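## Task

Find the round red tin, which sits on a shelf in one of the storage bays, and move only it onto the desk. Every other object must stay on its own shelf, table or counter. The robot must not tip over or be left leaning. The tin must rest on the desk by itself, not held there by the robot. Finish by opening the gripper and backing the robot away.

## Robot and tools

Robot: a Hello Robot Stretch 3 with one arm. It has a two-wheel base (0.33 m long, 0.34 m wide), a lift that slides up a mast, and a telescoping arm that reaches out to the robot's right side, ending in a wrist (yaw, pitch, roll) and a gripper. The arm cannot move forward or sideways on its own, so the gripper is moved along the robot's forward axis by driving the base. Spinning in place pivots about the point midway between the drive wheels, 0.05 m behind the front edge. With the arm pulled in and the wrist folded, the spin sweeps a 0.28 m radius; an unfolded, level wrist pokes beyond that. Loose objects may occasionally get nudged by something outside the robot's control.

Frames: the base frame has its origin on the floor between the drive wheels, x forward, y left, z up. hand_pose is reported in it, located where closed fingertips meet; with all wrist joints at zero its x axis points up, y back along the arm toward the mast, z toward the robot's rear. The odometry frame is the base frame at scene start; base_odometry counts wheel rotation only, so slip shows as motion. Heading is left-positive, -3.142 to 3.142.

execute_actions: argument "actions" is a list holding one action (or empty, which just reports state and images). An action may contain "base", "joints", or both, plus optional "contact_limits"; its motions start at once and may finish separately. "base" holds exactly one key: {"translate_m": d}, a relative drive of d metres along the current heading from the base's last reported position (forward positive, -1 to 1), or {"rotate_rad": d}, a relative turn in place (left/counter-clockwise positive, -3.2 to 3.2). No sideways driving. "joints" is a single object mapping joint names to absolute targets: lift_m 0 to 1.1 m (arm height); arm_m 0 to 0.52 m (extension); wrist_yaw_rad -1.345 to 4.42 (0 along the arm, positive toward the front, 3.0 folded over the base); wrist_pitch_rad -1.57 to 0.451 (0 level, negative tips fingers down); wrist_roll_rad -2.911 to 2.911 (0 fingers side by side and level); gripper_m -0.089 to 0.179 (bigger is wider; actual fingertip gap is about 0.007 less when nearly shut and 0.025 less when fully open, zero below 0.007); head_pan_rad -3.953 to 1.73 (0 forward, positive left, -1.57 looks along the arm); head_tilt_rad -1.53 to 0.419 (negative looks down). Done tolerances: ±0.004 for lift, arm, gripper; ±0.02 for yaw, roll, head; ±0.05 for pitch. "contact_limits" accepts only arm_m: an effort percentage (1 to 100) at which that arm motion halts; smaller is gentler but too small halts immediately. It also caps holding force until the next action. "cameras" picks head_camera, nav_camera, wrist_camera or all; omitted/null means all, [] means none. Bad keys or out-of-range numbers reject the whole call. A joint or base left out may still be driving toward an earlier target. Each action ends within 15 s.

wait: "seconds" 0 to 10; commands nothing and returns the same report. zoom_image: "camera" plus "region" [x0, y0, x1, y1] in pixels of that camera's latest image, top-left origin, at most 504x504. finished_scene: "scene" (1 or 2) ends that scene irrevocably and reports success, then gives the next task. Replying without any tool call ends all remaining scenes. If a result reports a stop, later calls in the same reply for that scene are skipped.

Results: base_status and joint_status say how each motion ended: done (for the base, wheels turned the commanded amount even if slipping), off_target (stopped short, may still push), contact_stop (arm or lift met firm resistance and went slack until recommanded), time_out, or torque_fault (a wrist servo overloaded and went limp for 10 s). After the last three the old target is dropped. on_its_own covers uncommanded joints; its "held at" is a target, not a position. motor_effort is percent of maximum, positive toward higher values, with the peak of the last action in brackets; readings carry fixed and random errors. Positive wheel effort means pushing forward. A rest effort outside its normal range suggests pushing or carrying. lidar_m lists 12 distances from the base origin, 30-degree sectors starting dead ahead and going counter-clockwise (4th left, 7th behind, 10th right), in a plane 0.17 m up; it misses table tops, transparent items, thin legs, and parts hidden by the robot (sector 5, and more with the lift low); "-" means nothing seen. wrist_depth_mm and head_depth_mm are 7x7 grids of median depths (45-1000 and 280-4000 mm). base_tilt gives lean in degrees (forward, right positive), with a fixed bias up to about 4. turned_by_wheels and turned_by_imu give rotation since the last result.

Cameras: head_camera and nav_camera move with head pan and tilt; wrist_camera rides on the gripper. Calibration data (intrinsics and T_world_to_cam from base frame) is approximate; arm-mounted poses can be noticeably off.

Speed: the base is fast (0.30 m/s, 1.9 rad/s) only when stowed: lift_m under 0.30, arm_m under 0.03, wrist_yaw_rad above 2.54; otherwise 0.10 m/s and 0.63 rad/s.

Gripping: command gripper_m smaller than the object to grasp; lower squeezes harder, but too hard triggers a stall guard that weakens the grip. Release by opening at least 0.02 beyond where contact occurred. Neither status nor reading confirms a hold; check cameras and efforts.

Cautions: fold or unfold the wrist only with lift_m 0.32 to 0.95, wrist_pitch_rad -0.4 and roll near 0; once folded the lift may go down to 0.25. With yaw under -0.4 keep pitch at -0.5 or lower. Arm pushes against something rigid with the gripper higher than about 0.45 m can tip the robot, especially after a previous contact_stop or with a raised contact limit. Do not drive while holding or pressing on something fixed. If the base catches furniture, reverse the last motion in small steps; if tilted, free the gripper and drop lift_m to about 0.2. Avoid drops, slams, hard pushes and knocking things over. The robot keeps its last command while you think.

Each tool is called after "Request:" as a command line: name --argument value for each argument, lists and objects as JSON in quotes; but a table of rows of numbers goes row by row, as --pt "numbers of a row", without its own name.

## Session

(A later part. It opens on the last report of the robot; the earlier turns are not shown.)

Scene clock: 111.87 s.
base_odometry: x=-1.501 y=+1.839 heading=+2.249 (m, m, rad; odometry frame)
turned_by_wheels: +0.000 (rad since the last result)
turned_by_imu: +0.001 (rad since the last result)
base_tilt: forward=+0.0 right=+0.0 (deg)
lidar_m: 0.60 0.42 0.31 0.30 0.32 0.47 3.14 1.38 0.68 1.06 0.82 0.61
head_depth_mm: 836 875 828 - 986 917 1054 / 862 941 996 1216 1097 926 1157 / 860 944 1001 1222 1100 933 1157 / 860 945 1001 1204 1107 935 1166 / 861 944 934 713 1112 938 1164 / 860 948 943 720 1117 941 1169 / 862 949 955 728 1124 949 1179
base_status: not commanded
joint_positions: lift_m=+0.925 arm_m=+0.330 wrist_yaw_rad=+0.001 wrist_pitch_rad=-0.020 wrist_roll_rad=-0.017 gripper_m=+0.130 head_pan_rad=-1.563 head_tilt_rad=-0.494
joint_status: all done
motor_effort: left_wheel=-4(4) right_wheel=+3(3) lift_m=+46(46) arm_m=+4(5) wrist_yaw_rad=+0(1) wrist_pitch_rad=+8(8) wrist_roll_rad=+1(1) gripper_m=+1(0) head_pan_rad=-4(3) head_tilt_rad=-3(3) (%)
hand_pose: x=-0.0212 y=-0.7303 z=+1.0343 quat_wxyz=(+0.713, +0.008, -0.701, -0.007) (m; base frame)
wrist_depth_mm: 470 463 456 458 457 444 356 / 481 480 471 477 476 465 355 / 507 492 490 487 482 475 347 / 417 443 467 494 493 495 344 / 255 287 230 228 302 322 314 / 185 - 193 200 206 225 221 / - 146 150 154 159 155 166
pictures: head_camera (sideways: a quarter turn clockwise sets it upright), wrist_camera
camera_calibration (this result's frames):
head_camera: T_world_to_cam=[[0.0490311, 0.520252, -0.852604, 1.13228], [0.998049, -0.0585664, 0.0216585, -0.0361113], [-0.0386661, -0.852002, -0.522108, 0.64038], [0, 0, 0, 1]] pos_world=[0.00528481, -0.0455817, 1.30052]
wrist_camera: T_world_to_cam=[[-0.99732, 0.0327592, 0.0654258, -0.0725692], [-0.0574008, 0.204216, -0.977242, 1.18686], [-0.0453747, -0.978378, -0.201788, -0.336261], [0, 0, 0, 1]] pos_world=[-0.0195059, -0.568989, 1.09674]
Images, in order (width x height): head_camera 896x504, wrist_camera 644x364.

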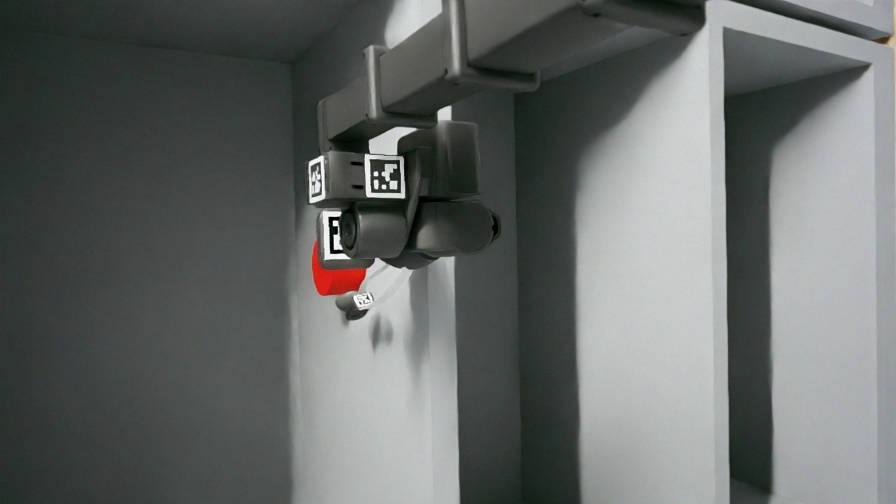

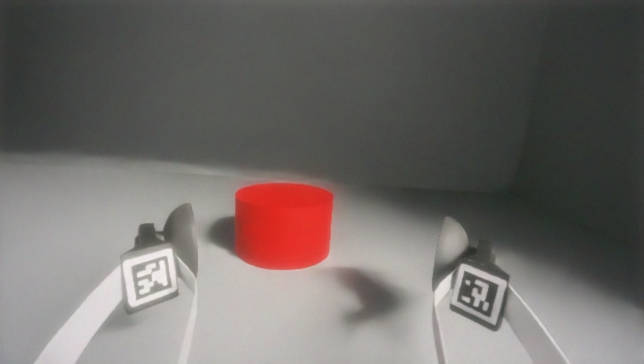

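Request:
execute_actions --actions '[{"base":{"translate_m":0.02},"joints":{"lift_m":0.915}}]' --cameras '[]'

Request:
execute_actions --actions '[{"joints":{"arm_m":0.40}}]' --cameras '["wrist_camera"]'

Request:
execute_actions --actions '[{"joints":{"gripper_m":0.03}}]' --cameras '[]'

Request:
execute_actions --actions '[{"joints":{"lift_m":0.935}}]' --cameras '["wrist_camera"]'

Scene clock: 121.20 s.
base_odometry: x=-1.514 y=+1.855 heading=+2.249 (m, m, rad; odometry frame)
turned_by_wheels: +0.000 (rad since the last result)
turned_by_imu: +0.001 (rad since the last result)
base_tilt: forward=+0.0 right=+0.0 (deg)
lidar_m: 0.58 0.42 0.31 0.30 0.32 0.45 3.16 1.39 0.69 1.06 0.79 0.59
head_depth_mm: 849 918 837 654 - 924 1079 / 862 943 983 1213 1093 926 1158 / 859 944 1004 - 1102 933 1157 / 861 948 999 1195 1108 937 1159 / 861 943 938 715 1114 941 1169 / 862 946 946 720 1122 944 1172 / 862 945 954 727 1128 951 1171
base_status: done
joint_positions: lift_m=+0.915 arm_m=+0.330 wrist_yaw_rad=+0.001 wrist_pitch_rad=-0.020 wrist_roll_rad=-0.017 gripper_m=+0.130 head_pan_rad=-1.563 head_tilt_rad=-0.494
joint_status: all done
motor_effort: left_wheel=-4(6) right_wheel=+3(8) lift_m=+36(38) arm_m=+4(4) wrist_yaw_rad=-1(1) wrist_pitch_rad=+8(8) wrist_roll_rad=+1(1) gripper_m=+1(0) head_pan_rad=-4(4) head_tilt_rad=-3(2) (%)
hand_pose: x=-0.0212 y=-0.7303 z=+1.0246 quat_wxyz=(+0.713, +0.008, -0.701, -0.007) (m; base frame)
wrist_depth_mm: 468 473 461 460 454 446 379 / 488 482 478 477 474 465 379 / 509 502 494 496 492 481 374 / 381 402 421 255 498 490 369 / 229 258 242 216 276 295 303 / 168 - 177 183 187 203 201 / - 133 136 141 144 141 152
pictures: none
No camera images: the call's "cameras" was empty. Leave "cameras" out to get every camera's image.

Scene clock: 122.90 s.
base_odometry: x=-1.514 y=+1.855 heading=+2.249 (m, m, rad; odometry frame)
turned_by_wheels: +0.000 (rad since the last result)
turned_by_imu: +0.015 (rad since the last result)
base_tilt: forward=-0.7 right=-1.2 (deg)
lidar_m: 0.58 0.40 0.31 0.30 0.32 0.45 3.16 1.40 0.69 1.07 0.78 0.59
head_depth_mm: 860 929 882 685 - 937 1101 / 882 967 1027 1219 1119 944 1168 / 883 966 1029 1212 1133 951 1172 / 885 967 1031 1229 1143 959 1180 / 887 967 1017 761 1149 965 1185 / 889 972 1029 770 1153 970 1197 / 893 977 1031 781 1160 976 1181
base_status: not commanded
joint_positions: lift_m=+0.915 arm_m=+0.398 wrist_yaw_rad=-0.003 wrist_pitch_rad=-0.119 wrist_roll_rad=-0.011 gripper_m=+0.130 head_pan_rad=-1.563 head_tilt_rad=-0.495
joint_status: all done
on_its_own: arm_m is at rest, and its effort (+23) is outside its rest range (-14 to +14); wrist_pitch_rad is at rest, and its effort (+49) is outside its rest range (-20 to +32)
motor_effort: left_wheel=-5(10) right_wheel=+1(3) lift_m=+42(42) arm_m=+23(25) wrist_yaw_rad=+5(7) wrist_pitch_rad=+49(49) wrist_roll_rad=-2(2) gripper_m=+0(1) head_pan_rad=-5(3) head_tilt_rad=-2(3) (%)
hand_pose: x=-0.0223 y=-0.7946 z=+0.9992 quat_wxyz=(+0.710, +0.042, -0.702, -0.044) (m; base frame)
wrist_depth_mm: 428 420 417 404 398 394 384 / 447 438 434 425 421 415 378 / 461 456 455 450 439 432 380 / 316 324 333 197 361 379 352 / 212 231 207 171 233 242 247 / 159 - 164 168 171 181 178 / - 129 132 134 136 132 139
pictures: wrist_camera
camera_calibration (this result's frames):
wrist_camera: T_world_to_cam=[[-0.997564, 0.0312851, 0.0623415, -0.0673876], [-0.050102, 0.300441, -0.952484, 1.2175], [-0.0485285, -0.953287, -0.298142, -0.290066], [0, 0, 0, 1]] pos_world=[-0.020301, -0.640193, 1.07736]
Images, in order (width x height): wrist_camera 644x364.

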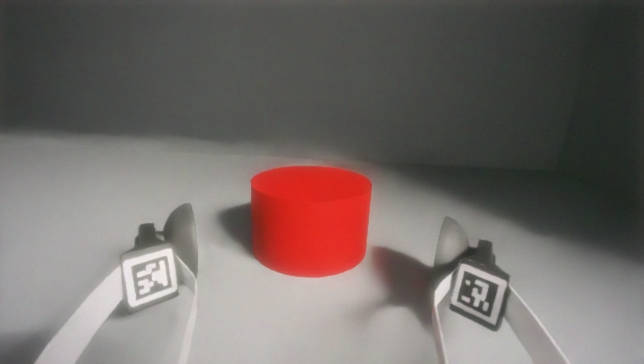

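Scene clock: 124.40 s.
base_odometry: x=-1.514 y=+1.855 heading=+2.249 (m, m, rad; odometry frame)
turned_by_wheels: +0.000 (rad since the last result)
turned_by_imu: +0.000 (rad since the last result)
base_tilt: forward=-0.7 right=-1.2 (deg)
lidar_m: 0.58 0.40 0.31 0.30 0.32 0.45 3.15 1.40 0.69 1.07 0.78 0.59
head_depth_mm: 859 927 884 685 - 936 1102 / 882 962 1026 1217 1118 946 1167 / 883 966 1030 1206 1134 953 1176 / 886 964 1039 1236 1141 952 1187 / 887 967 1015 762 1151 966 1191 / 888 970 1028 772 1152 970 1191 / 890 975 1029 779 1165 971 1178
base_status: not commanded
joint_positions: lift_m=+0.915 arm_m=+0.398 wrist_yaw_rad=-0.003 wrist_pitch_rad=-0.119 wrist_roll_rad=-0.011 gripper_m=+0.030 head_pan_rad=-1.563 head_tilt_rad=-0.495
joint_status: all done
on_its_own: arm_m is at rest, and its effort (+23) is outside its rest range (-14 to +14); wrist_pitch_rad is at rest, and its effort (+49) is outside its rest range (-20 to +32)
motor_effort: left_wheel=-5(6) right_wheel=+1(1) lift_m=+41(41) arm_m=+23(22) wrist_yaw_rad=+4(4) wrist_pitch_rad=+49(49) wrist_roll_rad=-2(1) gripper_m=-9(97) head_pan_rad=-4(3) head_tilt_rad=-3(2) (%)
hand_pose: x=-0.0223 y=-0.7946 z=+0.9992 quat_wxyz=(+0.710, +0.042, -0.702, -0.043) (m; base frame)
wrist_depth_mm: 430 418 419 410 399 398 388 / 442 444 436 428 417 409 381 / 458 460 458 449 435 438 377 / 317 324 334 196 363 378 349 / 213 218 235 172 235 240 247 / 159 163 150 168 181 175 179 / 128 129 132 134 135 137 139
pictures: none
No camera images: the call's "cameras" was empty. Leave "cameras" out to get every camera's image.

Scene clock: 128.57 s.
base_odometry: x=-1.514 y=+1.855 heading=+2.249 (m, m, rad; odometry frame)
turned_by_wheels: +0.000 (rad since the last result)
turned_by_imu: -0.090 (rad since the last result)
base_tilt: forward=+0.0 right=+0.0 (deg)
lidar_m: 0.59 0.45 0.32 0.30 0.31 0.41 1.04 1.39 0.69 1.04 0.81 0.62
head_depth_mm: 699 720 736 - 879 923 1128 / 864 934 952 1101 1042 951 1142 / 871 953 - 1213 1096 959 1157 / 864 950 926 1200 1098 934 1160 / 856 940 854 708 1112 933 1170 / 853 933 933 715 1110 940 1173 / 846 928 942 721 1121 941 1172
base_status: not commanded
joint_positions: lift_m=+0.935 arm_m=+0.400 wrist_yaw_rad=+0.000 wrist_pitch_rad=-0.019 wrist_roll_rad=-0.012 gripper_m=+0.030 head_pan_rad=-1.564 head_tilt_rad=-0.498
joint_status: all done
motor_effort: left_wheel=+0(32) right_wheel=+0(36) lift_m=+42(52) arm_m=+0(23) wrist_yaw_rad=+0(7) wrist_pitch_rad=+8(54) wrist_roll_rad=-1(2) gripper_m=+1(7) head_pan_rad=-4(5) head_tilt_rad=+0(2) (%)
hand_pose: x=-0.0215 y=-0.8007 z=+1.0446 quat_wxyz=(+0.712, +0.007, -0.702, -0.007) (m; base frame)
wrist_depth_mm: 379 385 389 395 402 402 285 / 398 395 404 411 412 410 283 / 406 417 415 418 427 413 282 / 414 422 427 432 442 406 279 / 281 288 202 319 336 338 279 / 202 208 203 213 229 233 240 / 158 162 164 169 172 176 180
pictures: wrist_camera
camera_calibration (this result's frames):
wrist_camera: T_world_to_cam=[[-0.997601, 0.0338849, 0.0603619, -0.0650038], [-0.0522368, 0.203663, -0.977647, 1.21136], [-0.0454209, -0.978455, -0.201404, -0.403506], [0, 0, 0, 1]] pos_world=[-0.0198978, -0.639319, 1.10694]
Images, in order (width x height): wrist_camera 644x364.

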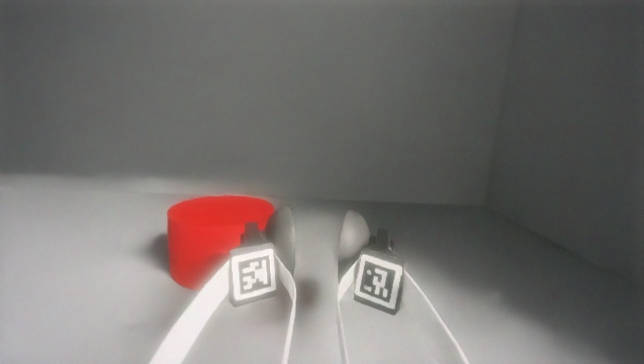

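Request:
execute_actions --actions '[{"joints":{"arm_m":0.28,"lift_m":0.94}}]' --cameras '[]'

Request:
execute_actions --actions '[{"base":{"translate_m":0.065},"joints":{"gripper_m":0.15}}]' --cameras '["wrist_camera"]'

Scene clock: 137.63 s.
base_odometry: x=-1.514 y=+1.855 heading=+2.249 (m, m, rad; odometry frame)
turned_by_wheels: +0.000 (rad since the last result)
turned_by_imu: +0.001 (rad since the last result)
base_tilt: forward=+0.0 right=+0.0 (deg)
lidar_m: 0.59 0.45 0.32 0.30 0.31 0.41 1.04 1.39 0.68 1.04 0.81 0.61
head_depth_mm: 700 721 740 - 848 922 1131 / 866 934 967 1016 1040 956 1140 / 870 954 1009 - 1093 961 1155 / 867 950 1005 1194 1099 932 1156 / 856 941 852 708 1111 939 1165 / 852 933 932 712 1112 938 1171 / 847 927 939 721 1116 940 1173
base_status: not commanded
joint_positions: lift_m=+0.940 arm_m=+0.280 wrist_yaw_rad=+0.000 wrist_pitch_rad=-0.019 wrist_roll_rad=-0.012 gripper_m=+0.030 head_pan_rad=-1.564 head_tilt_rad=-0.498
joint_status: all done
motor_effort: left_wheel=+0(0) right_wheel=+0(0) lift_m=+46(46) arm_m=-4(4) wrist_yaw_rad=-1(2) wrist_pitch_rad=+8(8) wrist_roll_rad=-1(1) gripper_m=+0(1) head_pan_rad=-4(3) head_tilt_rad=+0(1) (%)
hand_pose: x=-0.0215 y=-0.6810 z=+1.0495 quat_wxyz=(+0.712, +0.007, -0.702, -0.007) (m; base frame)
wrist_depth_mm: 486 488 502 514 514 431 290 / 513 506 512 521 534 428 289 / 524 523 544 549 561 425 287 / 484 510 474 547 562 412 285 / 293 302 322 329 348 352 283 / 213 217 221 222 239 244 248 / 165 168 171 176 180 183 188
pictures: none
No camera images: the call's "cameras" was empty. Leave "cameras" out to get every camera's image.

Scene clock: 139.33 s.
base_odometry: x=-1.555 y=+1.906 heading=+2.249 (m, m, rad; odometry frame)
turned_by_wheels: +0.000 (rad since the last result)
turned_by_imu: +0.001 (rad since the last result)
base_tilt: forward=+0.1 right=+0.0 (deg)
lidar_m: 0.52 0.45 0.32 0.31 0.31 0.42 1.05 1.44 0.71 1.06 0.77 0.55
head_depth_mm: 845 873 845 - 982 929 1123 / 870 961 1013 1229 1091 952 1162 / 869 956 1012 - 1098 958 1155 / 864 946 1001 1198 1102 931 1163 / 856 943 923 710 1105 936 1168 / 850 930 932 711 1117 940 1169 / 844 923 943 719 1118 917 1172
base_status: done
joint_positions: lift_m=+0.940 arm_m=+0.280 wrist_yaw_rad=+0.000 wrist_pitch_rad=-0.019 wrist_roll_rad=-0.012 gripper_m=+0.150 head_pan_rad=-1.564 head_tilt_rad=-0.498
joint_status: all done
motor_effort: left_wheel=+0(7) right_wheel=+0(5) lift_m=+46(46) arm_m=-4(4) wrist_yaw_rad=+0(1) wrist_pitch_rad=+8(8) wrist_roll_rad=-1(1) gripper_m=+1(98) head_pan_rad=-4(3) head_tilt_rad=-1(0) (%)
hand_pose: x=-0.0215 y=-0.6810 z=+1.0495 quat_wxyz=(+0.712, +0.007, -0.702, -0.007) (m; base frame)
wrist_depth_mm: 484 495 499 499 504 507 364 / 512 513 521 532 521 536 358 / 519 537 531 549 546 522 355 / 478 515 546 518 564 489 355 / 296 325 316 326 343 393 337 / 223 207 223 229 237 - 251 / 163 168 172 176 179 176 190
pictures: wrist_camera
camera_calibration (this result's frames):
wrist_camera: T_world_to_cam=[[-0.997601, 0.0338849, 0.0603619, -0.0693535], [-0.0522368, 0.203663, -0.977647, 1.19175], [-0.0454209, -0.978455, -0.201404, -0.285423], [0, 0, 0, 1]] pos_world=[-0.0198978, -0.51964, 1.11182]
Images, in order (width x height): wrist_camera 644x364.

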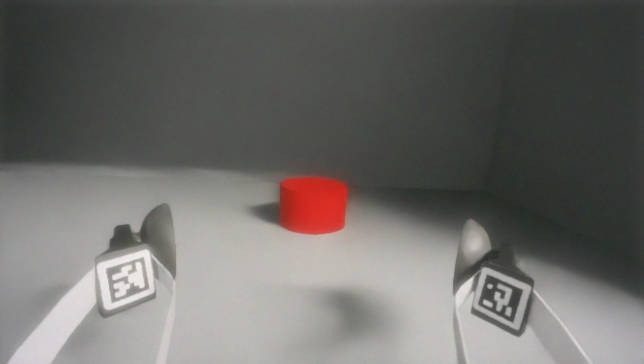

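Request:
execute_actions --actions '[{"joints":{"arm_m":0.44,"lift_m":0.935},"contact_limits":{"arm_m":15}}]' --cameras '["wrist_camera","head_camera"]'

Scene clock: 150.10 s.
base_odometry: x=-1.555 y=+1.906 heading=+2.249 (m, m, rad; odometry frame)
turned_by_wheels: +0.000 (rad since the last result)
turned_by_imu: +0.001 (rad since the last result)
base_tilt: forward=+0.0 right=+0.0 (deg)
lidar_m: 0.52 0.45 0.32 0.31 0.31 0.42 1.05 1.45 0.71 1.06 0.77 0.55
head_depth_mm: 844 873 837 - 1022 947 1126 / 875 962 1021 1210 1097 951 1155 / 868 953 - 1198 1100 958 1156 / 862 947 991 948 1104 929 1154 / 856 941 925 707 1104 938 1164 / 846 929 930 714 1110 942 1163 / 841 921 941 718 1119 913 1174
base_status: not commanded
joint_positions: lift_m=+0.935 arm_m=+0.440 wrist_yaw_rad=+0.000 wrist_pitch_rad=-0.019 wrist_roll_rad=-0.012 gripper_m=+0.150 head_pan_rad=-1.564 head_tilt_rad=-0.498
joint_status: all done
motor_effort: left_wheel=+1(1) right_wheel=+0(0) lift_m=+36(37) arm_m=+4(5) wrist_yaw_rad=+0(0) wrist_pitch_rad=+8(8) wrist_roll_rad=-1(1) gripper_m=+1(1) head_pan_rad=-4(3) head_tilt_rad=-1(0) (%)
contact_limits: arm_m 15 (drawing in: default 24, maximum 39; extending or still: default 33, maximum 54)
hand_pose: x=-0.0215 y=-0.8404 z=+1.0448 quat_wxyz=(+0.712, +0.007, -0.702, -0.007) (m; base frame)
wrist_depth_mm: 341 347 347 356 359 366 354 / 357 355 365 366 373 374 357 / 366 373 373 379 388 390 354 / 373 382 390 394 401 406 350 / 281 313 282 196 329 377 326 / 214 198 201 164 226 - 240 / 156 161 164 166 171 168 182
pictures: head_camera (sideways: a quarter turn clockwise sets it upright), wrist_camera
camera_calibration (this result's frames):
head_camera: T_world_to_cam=[[0.0496208, 0.523846, -0.850366, 1.12936], [0.997979, -0.0598358, 0.0213741, -0.0357405], [-0.0396856, -0.849709, -0.525757, 0.645133], [0, 0, 0, 1]] pos_world=[0.00523101, -0.0455743, 1.30032]
wrist_camera: T_world_to_cam=[[-0.997601, 0.0338852, 0.0603618, -0.0636707], [-0.0522368, 0.20366, -0.977647, 1.2196], [-0.045421, -0.978455, -0.201401, -0.442265], [0, 0, 0, 1]] pos_world=[-0.0198978, -0.678963, 1.10711]
Images, in order (width x height): head_camera 896x504, wrist_camera 644x364.

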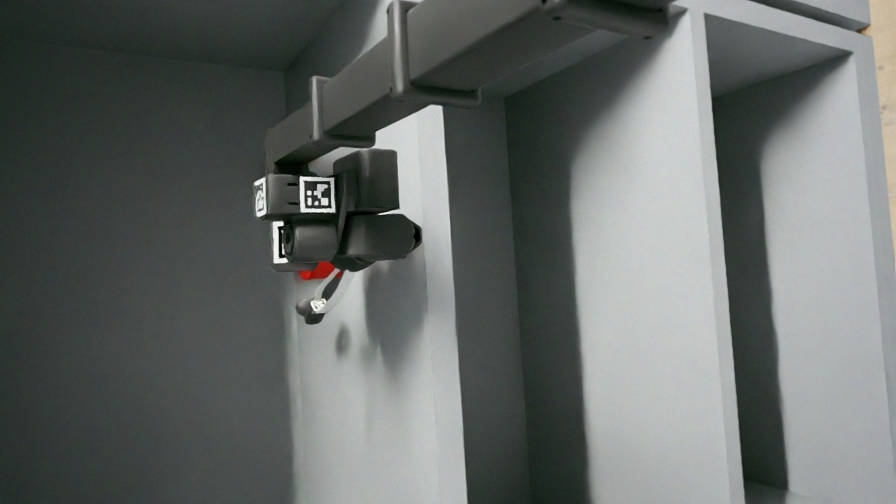

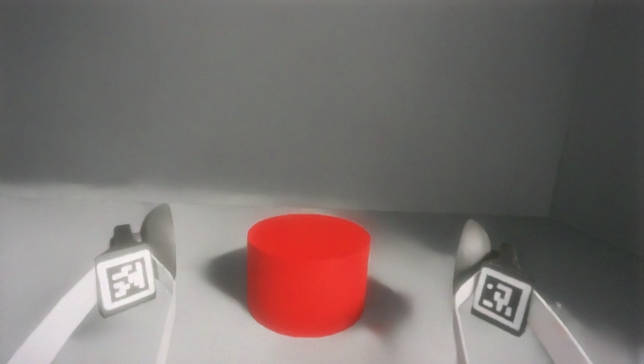

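Request:
execute_actions --actions '[{"joints":{"arm_m":0.47,"lift_m":0.93},"contact_limits":{"arm_m":15}}]' --cameras '[]'

Request:
execute_actions --actions '[{"joints":{"gripper_m":0.035}}]' --cameras '["wrist_camera"]'

Request:
execute_actions --actions '[{"joints":{"lift_m":0.955}}]' --cameras '["wrist_camera"]'

Scene clock: 158.10 s.
base_odometry: x=-1.555 y=+1.906 heading=+2.249 (m, m, rad; odometry frame)
turned_by_wheels: +0.000 (rad since the last result)
turned_by_imu: +0.001 (rad since the last result)
base_tilt: forward=+0.1 right=+0.0 (deg)
lidar_m: 0.52 0.45 0.32 0.31 0.31 0.42 1.05 1.45 0.71 1.06 0.77 0.55
head_depth_mm: 842 873 828 - 1027 945 1123 / 875 959 1020 1216 1093 952 1158 / 867 956 - 1188 1098 953 1153 / 861 950 993 706 1101 932 1161 / 855 937 921 709 1103 937 1162 / 849 931 932 713 1117 937 1169 / 842 923 940 717 1118 916 1176
base_status: not commanded
joint_positions: lift_m=+0.930 arm_m=+0.470 wrist_yaw_rad=+0.000 wrist_pitch_rad=-0.019 wrist_roll_rad=-0.012 gripper_m=+0.150 head_pan_rad=-1.564 head_tilt_rad=-0.498
joint_status: all done
motor_effort: left_wheel=+1(1) right_wheel=+0(0) lift_m=+36(37) arm_m=+4(3) wrist_yaw_rad=+0(0) wrist_pitch_rad=+8(8) wrist_roll_rad=-1(1) gripper_m=+0(0) head_pan_rad=-4(4) head_tilt_rad=-1(1) (%)
contact_limits: arm_m 15 (drawing in: default 24, maximum 39; extending or still: default 33, maximum 54)
hand_pose: x=-0.0215 y=-0.8704 z=+1.0398 quat_wxyz=(+0.712, +0.007, -0.702, -0.007) (m; base frame)
wrist_depth_mm: 318 317 321 331 330 333 335 / 326 330 333 336 342 348 346 / 340 342 342 347 358 359 351 / 348 350 360 364 368 372 347 / 268 297 285 181 315 360 314 / 205 189 181 133 210 - 230 / 148 155 147 135 164 162 173
pictures: none
No camera images: the call's "cameras" was empty. Leave "cameras" out to get every camera's image.

Scene clock: 159.73 s.
base_odometry: x=-1.555 y=+1.906 heading=+2.249 (m, m, rad; odometry frame)
turned_by_wheels: +0.000 (rad since the last result)
turned_by_imu: +0.000 (rad since the last result)
base_tilt: forward=+0.0 right=+0.0 (deg)
lidar_m: 0.52 0.45 0.32 0.31 0.31 0.42 1.05 1.45 0.71 1.06 0.77 0.55
head_depth_mm: 841 876 828 - 1028 946 1122 / 874 961 1016 1220 1093 956 1151 / 864 954 - 1193 1099 954 1158 / 860 946 998 707 1099 933 1158 / 857 938 919 709 1107 937 1166 / 848 931 931 715 1111 938 1173 / 841 923 940 719 1118 914 1176
base_status: not commanded
joint_positions: lift_m=+0.930 arm_m=+0.470 wrist_yaw_rad=+0.000 wrist_pitch_rad=-0.018 wrist_roll_rad=-0.012 gripper_m=+0.036 head_pan_rad=-1.564 head_tilt_rad=-0.498
joint_status: all done
motor_effort: left_wheel=+1(1) right_wheel=-1(1) lift_m=+36(36) arm_m=+4(4) wrist_yaw_rad=+0(1) wrist_pitch_rad=+7(8) wrist_roll_rad=-1(1) gripper_m=-23(100) head_pan_rad=-4(3) head_tilt_rad=-1(0) (%)
hand_pose: x=-0.0214 y=-0.8704 z=+1.0402 quat_wxyz=(+0.712, +0.007, -0.702, -0.006) (m; base frame)
wrist_depth_mm: 318 319 321 330 335 333 335 / 328 330 334 340 345 348 342 / 342 341 345 350 352 358 350 / 348 353 360 370 368 374 344 / 272 281 315 182 340 331 317 / 196 199 141 131 148 225 231 / 152 156 150 133 159 170 173
pictures: wrist_camera
camera_calibration (this result's frames):
wrist_camera: T_world_to_cam=[[-0.997614, 0.0336021, 0.0603058, -0.062466], [-0.052315, 0.202011, -0.977985, 1.22018], [-0.0450447, -0.978807, -0.199771, -0.474596], [0, 0, 0, 1]] pos_world=[-0.0198615, -0.708927, 1.10227]
Images, in order (width x height): wrist_camera 644x364.

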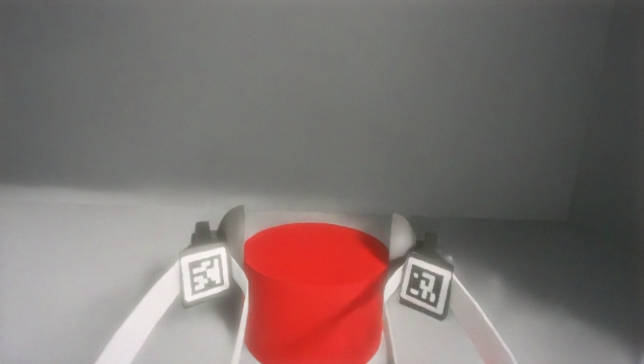

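Scene clock: 160.73 s.
base_odometry: x=-1.555 y=+1.906 heading=+2.249 (m, m, rad; odometry frame)
turned_by_wheels: +0.000 (rad since the last result)
turned_by_imu: +0.000 (rad since the last result)
base_tilt: forward=+0.1 right=+0.0 (deg)
lidar_m: 0.52 0.45 0.32 0.31 0.31 0.42 1.05 1.45 0.71 1.06 0.77 0.55
head_depth_mm: 845 876 887 - 1017 927 1124 / 874 965 - 1195 1090 952 1156 / 867 943 762 1188 1097 955 1158 / 863 945 - 702 1104 936 1164 / 858 941 920 706 1108 938 1164 / 848 932 930 711 1113 941 1165 / 841 924 941 718 1115 915 1172
base_status: not commanded
joint_positions: lift_m=+0.955 arm_m=+0.470 wrist_yaw_rad=+0.000 wrist_pitch_rad=-0.026 wrist_roll_rad=-0.012 gripper_m=+0.036 head_pan_rad=-1.564 head_tilt_rad=-0.498
joint_status: all done
motor_effort: left_wheel=+1(1) right_wheel=-1(1) lift_m=+47(49) arm_m=+4(4) wrist_yaw_rad=+0(1) wrist_pitch_rad=+10(11) wrist_roll_rad=-1(1) gripper_m=-21(22) head_pan_rad=-3(3) head_tilt_rad=+0(1) (%)
hand_pose: x=-0.0214 y=-0.8702 z=+1.0628 quat_wxyz=(+0.712, +0.010, -0.702, -0.009) (m; base frame)
wrist_depth_mm: 318 318 323 326 331 334 333 / 324 327 332 339 345 344 345 / 336 341 347 349 354 359 350 / 356 355 358 360 366 369 350 / 324 336 367 183 374 386 345 / 232 238 141 132 147 269 275 / 182 187 180 133 191 203 207
pictures: wrist_camera
camera_calibration (this result's frames):
wrist_camera: T_world_to_cam=[[-0.997614, 0.0331076, 0.0605789, -0.0645562], [-0.0523179, 0.209947, -0.976312, 1.24735], [-0.0450417, -0.977152, -0.207714, -0.459967], [0, 0, 0, 1]] pos_world=[-0.0198611, -0.709197, 1.12617]
Images, in order (width x height): wrist_camera 644x364.

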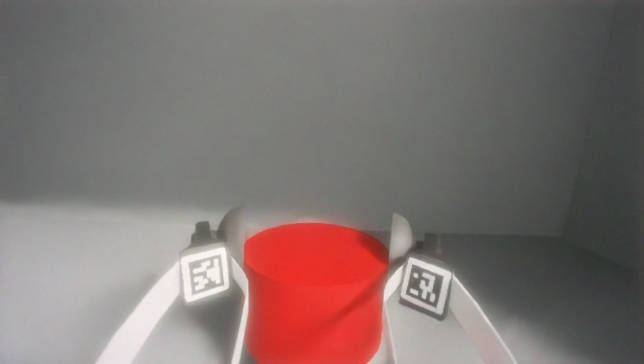

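Request:
execute_actions --actions '[{"joints":{"arm_m":0}}]' --cameras '[]'

Request:
execute_actions --actions '[{"base":{"rotate_rad":0.09}}]' --cameras '[]'

Request:
execute_actions --actions '[{"base":{"translate_m":-0.9},"joints":{"head_pan_rad":-3.0,"head_tilt_rad":-0.5}}]' --cameras '[]'

Request:
execute_actions --actions '[{"base":{"translate_m":-0.85}}]' --cameras '["nav_camera"]'

Scene clock: 172.30 s.
base_odometry: x=-1.555 y=+1.906 heading=+2.249 (m, m, rad; odometry frame)
turned_by_wheels: +0.000 (rad since the last result)
turned_by_imu: +0.001 (rad since the last result)
base_tilt: forward=+0.0 right=+0.0 (deg)
lidar_m: 0.52 0.45 0.32 0.30 0.31 0.42 1.05 1.45 0.71 1.06 0.77 0.55
head_depth_mm: 845 878 827 844 959 - - / 873 963 894 1140 1090 - - / 868 953 905 658 - - - / 861 948 914 649 1084 948 1159 / 854 938 925 707 1105 934 1164 / 849 931 931 715 1112 937 1169 / 844 925 945 718 1117 916 1171
base_status: not commanded
joint_positions: lift_m=+0.955 arm_m=+0.000 wrist_yaw_rad=+0.000 wrist_pitch_rad=-0.027 wrist_roll_rad=-0.012 gripper_m=+0.036 head_pan_rad=-1.564 head_tilt_rad=-0.498
joint_status: all done
motor_effort: left_wheel=+1(1) right_wheel=-1(1) lift_m=+47(47) arm_m=-4(1) wrist_yaw_rad=+0(0) wrist_pitch_rad=+11(11) wrist_roll_rad=-1(1) gripper_m=-22(22) head_pan_rad=-3(3) head_tilt_rad=-1(0) (%)
hand_pose: x=-0.0214 y=-0.4008 z=+1.0625 quat_wxyz=(+0.712, +0.010, -0.702, -0.010) (m; base frame)
wrist_depth_mm: 605 747 765 760 785 560 376 / 621 777 791 787 809 545 384 / 626 801 806 837 838 548 390 / 542 561 589 636 687 541 396 / 383 395 386 182 413 413 415 / 637 883 141 131 147 527 421 / 628 788 798 133 803 488 459
pictures: none
No camera images: the call's "cameras" was empty. Leave "cameras" out to get every camera's image.

Scene clock: 173.20 s.
base_odometry: x=-1.555 y=+1.906 heading=+2.339 (m, m, rad; odometry frame)
turned_by_wheels: +0.090 (rad since the last result)
turned_by_imu: +0.089 (rad since the last result)
base_tilt: forward=+0.1 right=+0.0 (deg)
lidar_m: 0.52 0.41 0.31 0.31 0.32 0.46 3.21 1.44 0.71 1.06 0.70 0.53
head_depth_mm: 857 940 888 1020 1125 - - / 856 939 894 692 1093 - - / 858 941 906 652 - - - / 860 944 914 646 1085 951 1160 / 863 946 927 705 1109 937 1160 / 864 945 936 716 1113 937 1169 / 865 950 946 720 1077 944 1137
base_status: done
joint_positions: lift_m=+0.955 arm_m=+0.000 wrist_yaw_rad=+0.000 wrist_pitch_rad=-0.027 wrist_roll_rad=-0.012 gripper_m=+0.036 head_pan_rad=-1.564 head_tilt_rad=-0.498
joint_status: not commanded
motor_effort: left_wheel=-5(11) right_wheel=+4(8) lift_m=+47(47) arm_m=-4(4) wrist_yaw_rad=-1(1) wrist_pitch_rad=+11(11) wrist_roll_rad=-1(1) gripper_m=-22(22) head_pan_rad=-2(3) head_tilt_rad=+0(1) (%)
hand_pose: x=-0.0214 y=-0.4008 z=+1.0625 quat_wxyz=(+0.712, +0.010, -0.702, -0.010) (m; base frame)
wrist_depth_mm: 521 742 776 785 756 718 451 / 532 774 805 796 785 696 443 / 538 767 835 833 825 684 439 / 485 574 585 628 692 620 434 / 491 403 391 182 410 398 387 / 552 759 141 131 148 646 396 / 561 755 778 133 835 579 422
pictures: none
No camera images: the call's "cameras" was empty. Leave "cameras" out to get every camera's image.

Scene clock: 183.17 s.
base_odometry: x=-0.929 y=+1.258 heading=+2.339 (m, m, rad; odometry frame)
turned_by_wheels: +0.000 (rad since the last result)
turned_by_imu: -0.004 (rad since the last result)
base_tilt: forward=+0.0 right=+0.0 (deg)
lidar_m: 1.16 0.47 0.36 0.35 0.37 0.52 2.32 1.41 0.70 1.02 0.71 1.46
head_depth_mm: 1867 2052 2257 2450 - - - / 1900 2091 2290 2473 - - - / 1929 2106 2319 2468 1857 1497 - / 1940 2134 2370 2484 1860 1531 - / 1984 2190 2411 2492 1857 1541 - / 1999 2214 2440 2405 1869 1564 - / 1946 1989 2031 2075 1895 1574 -
base_status: done
joint_positions: lift_m=+0.955 arm_m=+0.000 wrist_yaw_rad=+0.000 wrist_pitch_rad=-0.027 wrist_roll_rad=-0.012 gripper_m=+0.036 head_pan_rad=-2.993 head_tilt_rad=-0.498
joint_status: all done
motor_effort: left_wheel=-3(11) right_wheel=+3(3) lift_m=+47(46) arm_m=-3(4) wrist_yaw_rad=-1(0) wrist_pitch_rad=+11(11) wrist_roll_rad=-1(1) gripper_m=-22(22) head_pan_rad=-4(51) head_tilt_rad=-1(1) (%)
hand_pose: x=-0.0214 y=-0.4008 z=+1.0625 quat_wxyz=(+0.712, +0.010, -0.702, -0.010) (m; base frame)
wrist_depth_mm: 486 678 734 723 724 711 496 / 489 700 733 737 739 751 483 / 494 699 787 804 779 736 480 / 468 557 593 646 685 641 474 / 360 356 382 182 411 399 411 / 505 696 141 131 148 578 344 / 527 760 806 134 846 633 456
pictures: none
No camera images: the call's "cameras" was empty. Leave "cameras" out to get every camera's image.

Scene clock: 192.63 s.
base_odometry: x=-0.339 y=+0.647 heading=+2.339 (m, m, rad; odometry frame)
turned_by_wheels: +0.000 (rad since the last result)
turned_by_imu: -0.003 (rad since the last result)
base_tilt: forward=+0.1 right=+0.0 (deg)
lidar_m: 1.30 0.56 0.60 1.86 2.04 1.54 1.47 1.36 1.02 1.00 0.67 1.39
head_depth_mm: 1193 1306 1438 1567 - - - / 1198 1313 1455 1601 - - - / 1209 1328 1466 1639 1792 1498 - / 1230 1353 1501 1670 1810 1530 - / 1246 1365 1532 1724 1845 1540 - / 1266 1392 1548 1741 1863 1558 - / 1285 1409 1583 1795 1866 1574 -
base_status: done
joint_positions: lift_m=+0.955 arm_m=+0.000 wrist_yaw_rad=+0.000 wrist_pitch_rad=-0.027 wrist_roll_rad=-0.012 gripper_m=+0.036 head_pan_rad=-2.993 head_tilt_rad=-0.498
joint_status: not commanded
motor_effort: left_wheel=-2(11) right_wheel=+2(3) lift_m=+47(47) arm_m=-4(3) wrist_yaw_rad=+0(0) wrist_pitch_rad=+11(11) wrist_roll_rad=-1(1) gripper_m=-22(21) head_pan_rad=-5(5) head_tilt_rad=-1(1) (%)
hand_pose: x=-0.0214 y=-0.4008 z=+1.0625 quat_wxyz=(+0.712, +0.010, -0.702, -0.010) (m; base frame)
wrist_depth_mm: 452 658 715 701 697 692 691 / 460 678 732 751 708 717 725 / 469 679 752 749 740 725 748 / 469 696 769 793 787 775 778 / 482 692 808 183 788 791 790 / 479 669 142 131 148 838 827 / 483 789 904 133 908 851 881
pictures: nav_camera (sideways: a quarter turn counterclockwise sets it upright)
camera_calibration (this result's frames):
nav_camera: T_world_to_cam=[[-0.503309, -0.102885, 0.85796, -1.07526], [-0.179954, 0.983597, 0.0123837, 0.036931], [-0.845161, -0.14816, -0.513568, 0.628596], [0, 0, 0, 1]] pos_world=[-0.00327886, -0.0538203, 1.2449]
Images, in order (width x height): nav_camera 672x504.

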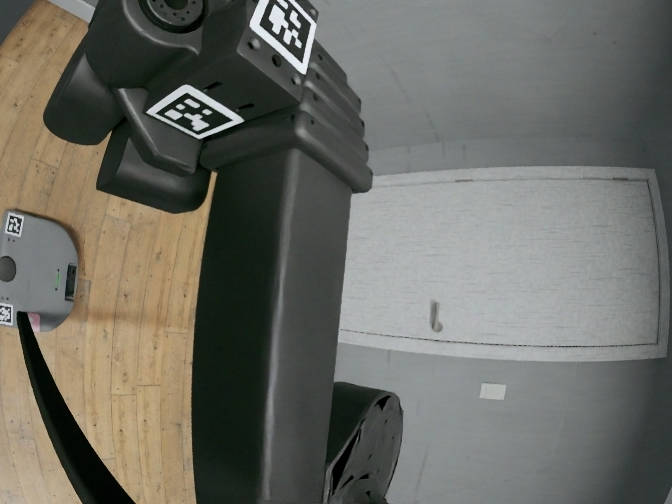

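Request:
execute_actions --actions '[{"joints":{"wrist_yaw_rad":1.57,"head_pan_rad":0,"head_tilt_rad":-0.5}}]' --cameras '[]'

Request:
execute_actions --actions '[{"base":{"rotate_rad":1.75}}]' --cameras '[]'

Request:
execute_actions --actions '[{"base":{"translate_m":0.9}}]' --cameras '["nav_camera","head_camera"]'

Scene clock: 209.33 s.
base_odometry: x=-0.339 y=+0.647 heading=+2.339 (m, m, rad; odometry frame)
turned_by_wheels: +0.000 (rad since the last result)
turned_by_imu: +0.001 (rad since the last result)
base_tilt: forward=+0.1 right=+0.0 (deg)
lidar_m: 1.30 0.56 0.60 1.87 2.05 1.54 1.47 1.36 1.02 1.00 0.67 1.38
head_depth_mm: 1817 1920 2115 1569 1615 1381 1207 / 1860 2048 2222 2348 1838 1469 1225 / 1850 2049 2256 2403 1847 1476 1228 / 1857 2045 2262 2429 1871 1486 1236 / 1857 2040 2258 2400 1862 1490 1235 / 1718 1681 1630 1585 1556 1409 1239 / 1130 1111 1099 1079 1060 1042 1027
base_status: not commanded
joint_positions: lift_m=+0.955 arm_m=+0.000 wrist_yaw_rad=+1.568 wrist_pitch_rad=-0.027 wrist_roll_rad=-0.012 gripper_m=+0.036 head_pan_rad=-0.007 head_tilt_rad=-0.498
joint_status: all done
motor_effort: left_wheel=-2(2) right_wheel=+2(2) lift_m=+47(47) arm_m=-4(4) wrist_yaw_rad=+2(3) wrist_pitch_rad=+11(11) wrist_roll_rad=-1(1) gripper_m=-21(22) head_pan_rad=+4(49) head_tilt_rad=-1(1) (%)
hand_pose: x=+0.2341 y=-0.1461 z=+1.0625 quat_wxyz=(+0.511, +0.503, -0.490, +0.495) (m; base frame)
wrist_depth_mm: 584 835 - - - - 930 / 593 853 - - - - - / 606 879 - - - - - / 620 887 - - - 903 804 / 624 896 - 181 - - 504 / 615 871 141 132 147 - 972 / 638 - - 133 - 891 873
pictures: none
No camera images: the call's "cameras" was empty. Leave "cameras" out to get every camera's image.

Scene clock: 213.07 s.
base_odometry: x=-0.339 y=+0.647 heading=-2.194 (m, m, rad; odometry frame)
turned_by_wheels: +1.750 (rad since the last result)
turned_by_imu: +1.721 (rad since the last result)
base_tilt: forward=+0.0 right=+0.0 (deg)
lidar_m: 2.38 1.79 1.47 1.47 1.19 1.00 0.88 0.67 1.39 0.85 0.56 0.76
head_depth_mm: 2981 3228 3408 2167 1842 1377 1202 / 3053 3320 3292 2427 1851 1468 1222 / 3079 3349 3249 2481 1841 1481 1228 / 3114 3427 3644 2483 1853 1482 1232 / 3176 3386 3454 2498 1865 1490 1238 / 3197 3217 2514 2454 1876 1493 1244 / 2691 2720 2707 2535 1881 1497 1241
base_status: done
joint_positions: lift_m=+0.955 arm_m=+0.000 wrist_yaw_rad=+1.568 wrist_pitch_rad=-0.027 wrist_roll_rad=-0.012 gripper_m=+0.036 head_pan_rad=-0.007 head_tilt_rad=-0.498
joint_status: not commanded
motor_effort: left_wheel=-4(11) right_wheel=+3(7) lift_m=+47(47) arm_m=-4(4) wrist_yaw_rad=+2(3) wrist_pitch_rad=+11(11) wrist_roll_rad=-1(1) gripper_m=-22(22) head_pan_rad=+3(3) head_tilt_rad=+0(1) (%)
hand_pose: x=+0.2341 y=-0.1459 z=+1.0625 quat_wxyz=(+0.511, +0.503, -0.490, +0.496) (m; base frame)
wrist_depth_mm: - - - - - - 459 / - - - - - - 448 / - - - - - - 424 / - - - - - - 421 / - - - 183 - 719 411 / - - 141 131 148 681 408 / - - - 133 - 600 393
pictures: none
No camera images: the call's "cameras" was empty. Leave "cameras" out to get every camera's image.

Scene clock: 223.00 s.
base_odometry: x=-0.864 y=-0.084 heading=-2.195 (m, m, rad; odometry frame)
turned_by_wheels: +0.000 (rad since the last result)
turned_by_imu: +0.007 (rad since the last result)
base_tilt: forward=+0.1 right=+0.0 (deg)
lidar_m: 2.47 1.51 1.30 1.30 1.48 1.88 1.53 0.71 0.60 1.47 1.06 1.13
head_depth_mm: 2313 2517 2710 2443 1818 1392 1204 / 2330 2538 2491 2451 1831 1480 1229 / 2353 2588 2855 2464 1853 1483 1232 / 2407 2592 2928 2488 1867 1479 1230 / 2450 2662 2027 2496 1882 1497 1241 / 2499 2696 1736 2307 1871 1495 1239 / 2300 2376 1764 1626 1768 1501 1243
base_status: done
joint_positions: lift_m=+0.955 arm_m=+0.000 wrist_yaw_rad=+1.568 wrist_pitch_rad=-0.027 wrist_roll_rad=-0.012 gripper_m=+0.036 head_pan_rad=-0.007 head_tilt_rad=-0.498
joint_status: not commanded
motor_effort: left_wheel=-4(6) right_wheel=+3(8) lift_m=+47(47) arm_m=-3(4) wrist_yaw_rad=+2(1) wrist_pitch_rad=+11(11) wrist_roll_rad=-1(1) gripper_m=-22(23) head_pan_rad=+4(4) head_tilt_rad=-1(1) (%)
hand_pose: x=+0.2341 y=-0.1459 z=+1.0625 quat_wxyz=(+0.511, +0.503, -0.490, +0.496) (m; base frame)
wrist_depth_mm: - - - - - - 792 / - - - - - - 770 / - - - - - - 755 / - - - - - - 739 / - - - 182 - - 718 / - - 141 131 148 - 729 / - - - 133 - - 750
pictures: head_camera (sideways: a quarter turn clockwise sets it upright), nav_camera (sideways: a quarter turn counterclockwise sets it upright)
camera_calibration (this result's frames):
head_camera: T_world_to_cam=[[-0.523122, 0.0567455, -0.850366, 1.13285], [0.0734122, 0.997073, 0.0213741, -0.0301007], [0.84909, -0.051246, -0.525757, 0.639711], [0, 0, 0, 1]] pos_world=[0.0516583, -0.00148917, 1.30032]
nav_camera: T_world_to_cam=[[0.513178, 0.0235359, 0.85796, -1.08146], [0.0251412, -0.999607, 0.0123837, 0.0356799], [0.857914, 0.0152151, -0.513568, 0.618207], [0, 0, 0, 1]] pos_world=[0.023717, 0.051713, 1.2449]
Images, in order (width x height): head_camera 896x504, nav_camera 672x504.

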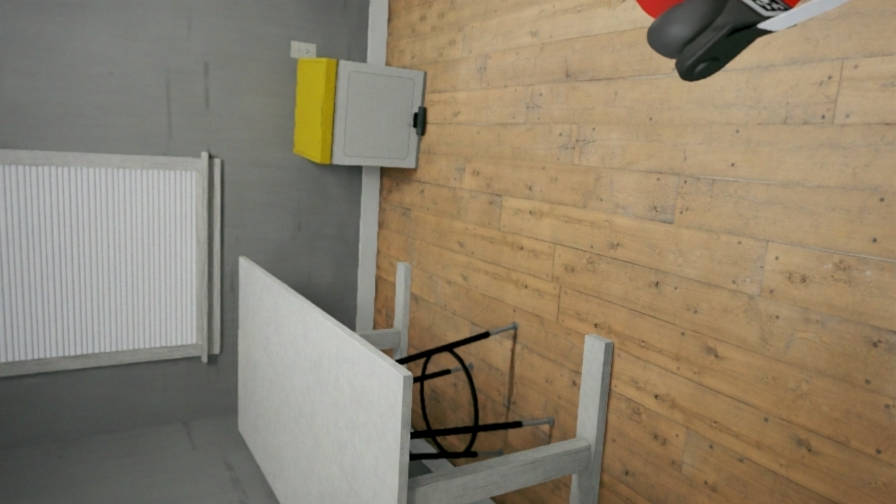

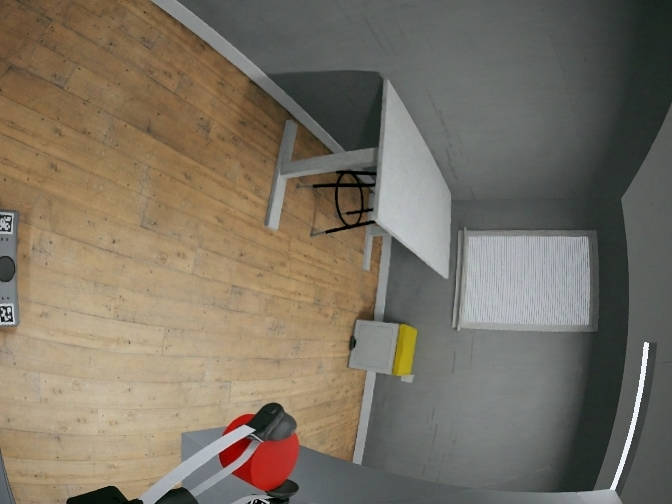

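Request:
execute_actions --actions '[{"base":{"translate_m":0.55}}]' --cameras '[]'

Request:
execute_actions --actions '[{"base":{"rotate_rad":1.45}}]' --cameras '[]'

Request:
execute_actions --actions '[{"base":{"translate_m":0.45},"joints":{"wrist_yaw_rad":0,"head_pan_rad":-1.57,"head_tilt_rad":-0.8}}]'

Scene clock: 238.53 s.
base_odometry: x=-1.186 y=-0.530 heading=-2.195 (m, m, rad; odometry frame)
turned_by_wheels: +0.000 (rad since the last result)
turned_by_imu: +0.005 (rad since the last result)
base_tilt: forward=+0.1 right=-0.1 (deg)
lidar_m: 1.26 1.01 1.18 1.18 1.34 2.21 2.08 0.92 1.70 0.80 0.82 1.94
head_depth_mm: 1873 2055 2172 2061 1829 1383 1207 / 1893 2094 2246 2118 1849 1469 1222 / 1928 2106 2335 2469 1846 1470 1224 / 1965 2147 2389 2482 1856 1482 1231 / 1998 2185 1729 2273 1866 1488 1238 / 2031 2251 1744 1137 1689 1503 1243 / 2009 2144 1765 1145 919 1498 1243
base_status: done
joint_positions: lift_m=+0.955 arm_m=+0.000 wrist_yaw_rad=+1.568 wrist_pitch_rad=-0.027 wrist_roll_rad=-0.012 gripper_m=+0.036 head_pan_rad=-0.007 head_tilt_rad=-0.498
joint_status: not commanded
motor_effort: left_wheel=-5(7) right_wheel=+3(8) lift_m=+47(47) arm_m=-4(4) wrist_yaw_rad=+3(1) wrist_pitch_rad=+11(11) wrist_roll_rad=-1(1) gripper_m=-22(22) head_pan_rad=+3(4) head_tilt_rad=-1(1) (%)
hand_pose: x=+0.2341 y=-0.1459 z=+1.0625 quat_wxyz=(+0.511, +0.503, -0.490, +0.496) (m; base frame)
wrist_depth_mm: - - - - - - - / - - - - - - - / - - - - - - - / - - - - - - - / 965 - - 182 - - - / 905 751 141 132 147 - - / - - - 133 - - -
pictures: none
No camera images: the call's "cameras" was empty. Leave "cameras" out to get every camera's image.

Scene clock: 241.77 s.
base_odometry: x=-1.186 y=-0.530 heading=-0.745 (m, m, rad; odometry frame)
turned_by_wheels: +1.450 (rad since the last result)
turned_by_imu: +1.426 (rad since the last result)
base_tilt: forward=+0.1 right=+0.0 (deg)
lidar_m: 1.18 1.27 1.85 2.07 0.93 0.92 0.97 0.80 1.95 1.95 1.01 1.20
head_depth_mm: 939 1027 1140 1274 1452 1388 1206 / 943 1038 1145 1292 1465 1468 1222 / 949 1041 1151 1296 1469 1479 1230 / 958 1047 1165 1307 1484 1490 1233 / 955 1052 1169 1318 1505 1488 1240 / 964 1059 1176 1321 1515 1499 1247 / 970 1068 1181 1338 1523 1504 1244
base_status: done
joint_positions: lift_m=+0.955 arm_m=+0.000 wrist_yaw_rad=+1.568 wrist_pitch_rad=-0.027 wrist_roll_rad=-0.012 gripper_m=+0.036 head_pan_rad=-0.007 head_tilt_rad=-0.498
joint_status: not commanded
motor_effort: left_wheel=-4(10) right_wheel=+3(7) lift_m=+47(47) arm_m=-4(4) wrist_yaw_rad=+3(1) wrist_pitch_rad=+11(11) wrist_roll_rad=-1(1) gripper_m=-22(22) head_pan_rad=+3(4) head_tilt_rad=-1(1) (%)
hand_pose: x=+0.2341 y=-0.1459 z=+1.0625 quat_wxyz=(+0.511, +0.503, -0.490, +0.496) (m; base frame)
wrist_depth_mm: - - - - 967 965 955 / - - - - - - 968 / - - - - - - - / - - - - - - - / - - - 182 - - - / - - 141 131 148 - 840 / - - - 133 - - 655
pictures: none
No camera images: the call's "cameras" was empty. Leave "cameras" out to get every camera's image.

Scene clock: 247.20 s.
base_odometry: x=-0.855 y=-0.835 heading=-0.745 (m, m, rad; odometry frame)
turned_by_wheels: +0.000 (rad since the last result)
turned_by_imu: +0.003 (rad since the last result)
base_tilt: forward=+0.1 right=+0.0 (deg)
lidar_m: 0.73 0.79 1.17 2.36 1.51 1.29 1.24 1.25 2.06 0.82 0.83 0.74
head_depth_mm: 2012 2005 2102 - - - 1087 / 2044 2317 2120 - - 1201 1105 / 1959 1270 - - - 1204 1100 / 1758 1227 417 - 1418 1232 1104 / 1762 1227 912 1645 1409 1255 1104 / 1771 1224 944 1141 1414 1259 1104 / 1583 1235 944 1643 1422 1255 1105
base_status: done
joint_positions: lift_m=+0.955 arm_m=+0.000 wrist_yaw_rad=+0.002 wrist_pitch_rad=-0.027 wrist_roll_rad=-0.012 gripper_m=+0.036 head_pan_rad=-1.563 head_tilt_rad=-0.790
joint_status: all done
motor_effort: left_wheel=-5(6) right_wheel=+3(7) lift_m=+46(47) arm_m=-4(4) wrist_yaw_rad=-2(5) wrist_pitch_rad=+11(11) wrist_roll_rad=-1(1) gripper_m=-21(22) head_pan_rad=-4(51) head_tilt_rad=-5(23) (%)
hand_pose: x=-0.0209 y=-0.4008 z=+1.0625 quat_wxyz=(+0.712, +0.011, -0.702, -0.009) (m; base frame)
wrist_depth_mm: 748 - - - - - - / 752 - - - - - - / 782 - - - - - - / 777 - - - - - - / 793 987 - 183 - - - / 728 721 141 131 148 - - / 577 559 543 133 - - -
pictures: head_camera (sideways: a quarter turn clockwise sets it upright), nav_camera (sideways: a quarter turn counterclockwise sets it upright), wrist_camera
camera_calibration (this result's frames):
head_camera: T_world_to_cam=[[0.0471547, 0.746432, -0.663789, 0.886183], [0.998086, -0.0618247, 0.00138069, -0.0097076], [-0.040008, -0.662584, -0.747918, 0.934121], [0, 0, 0, 1]] pos_world=[0.00527369, -0.0431413, 1.2869]
nav_camera: T_world_to_cam=[[0.0329896, -0.737916, 0.674086, -0.838857], [-0.999102, -0.0423001, 0.0025902, 0.0546807], [0.0266026, -0.673566, -0.738648, 0.916069], [0, 0, 0, 1]] pos_world=[0.0579354, 0.000339163, 1.24197]
wrist_camera: T_world_to_cam=[[-0.997672, 0.0312379, 0.0606146, -0.0804076], [-0.0526941, 0.211025, -0.976059, 1.14868], [-0.0432813, -0.976981, -0.208888, 0.0000161104], [0, 0, 0, 1]] pos_world=[-0.019691, -0.239873, 1.12606]
Images, in order (width x height): head_camera 896x504, nav_camera 672x504, wrist_camera 644x364.

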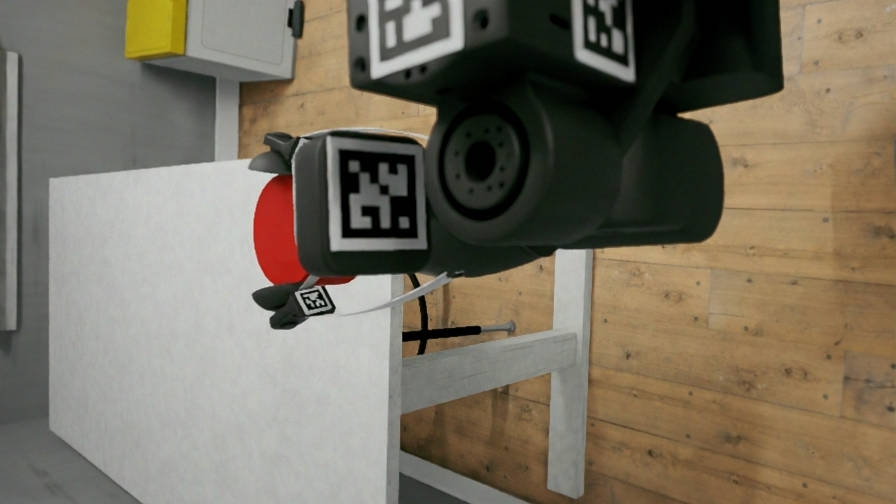

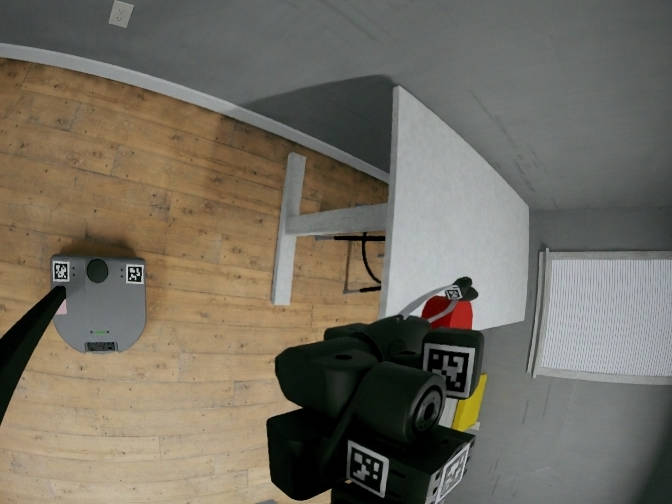

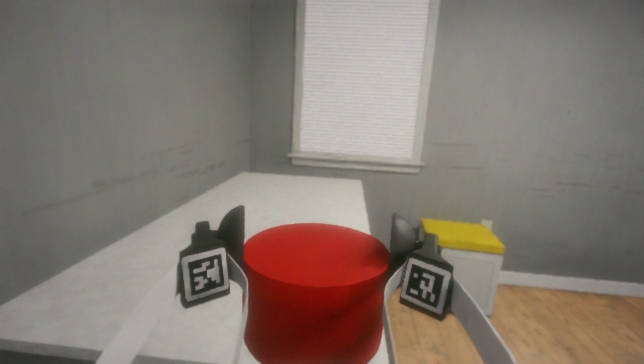

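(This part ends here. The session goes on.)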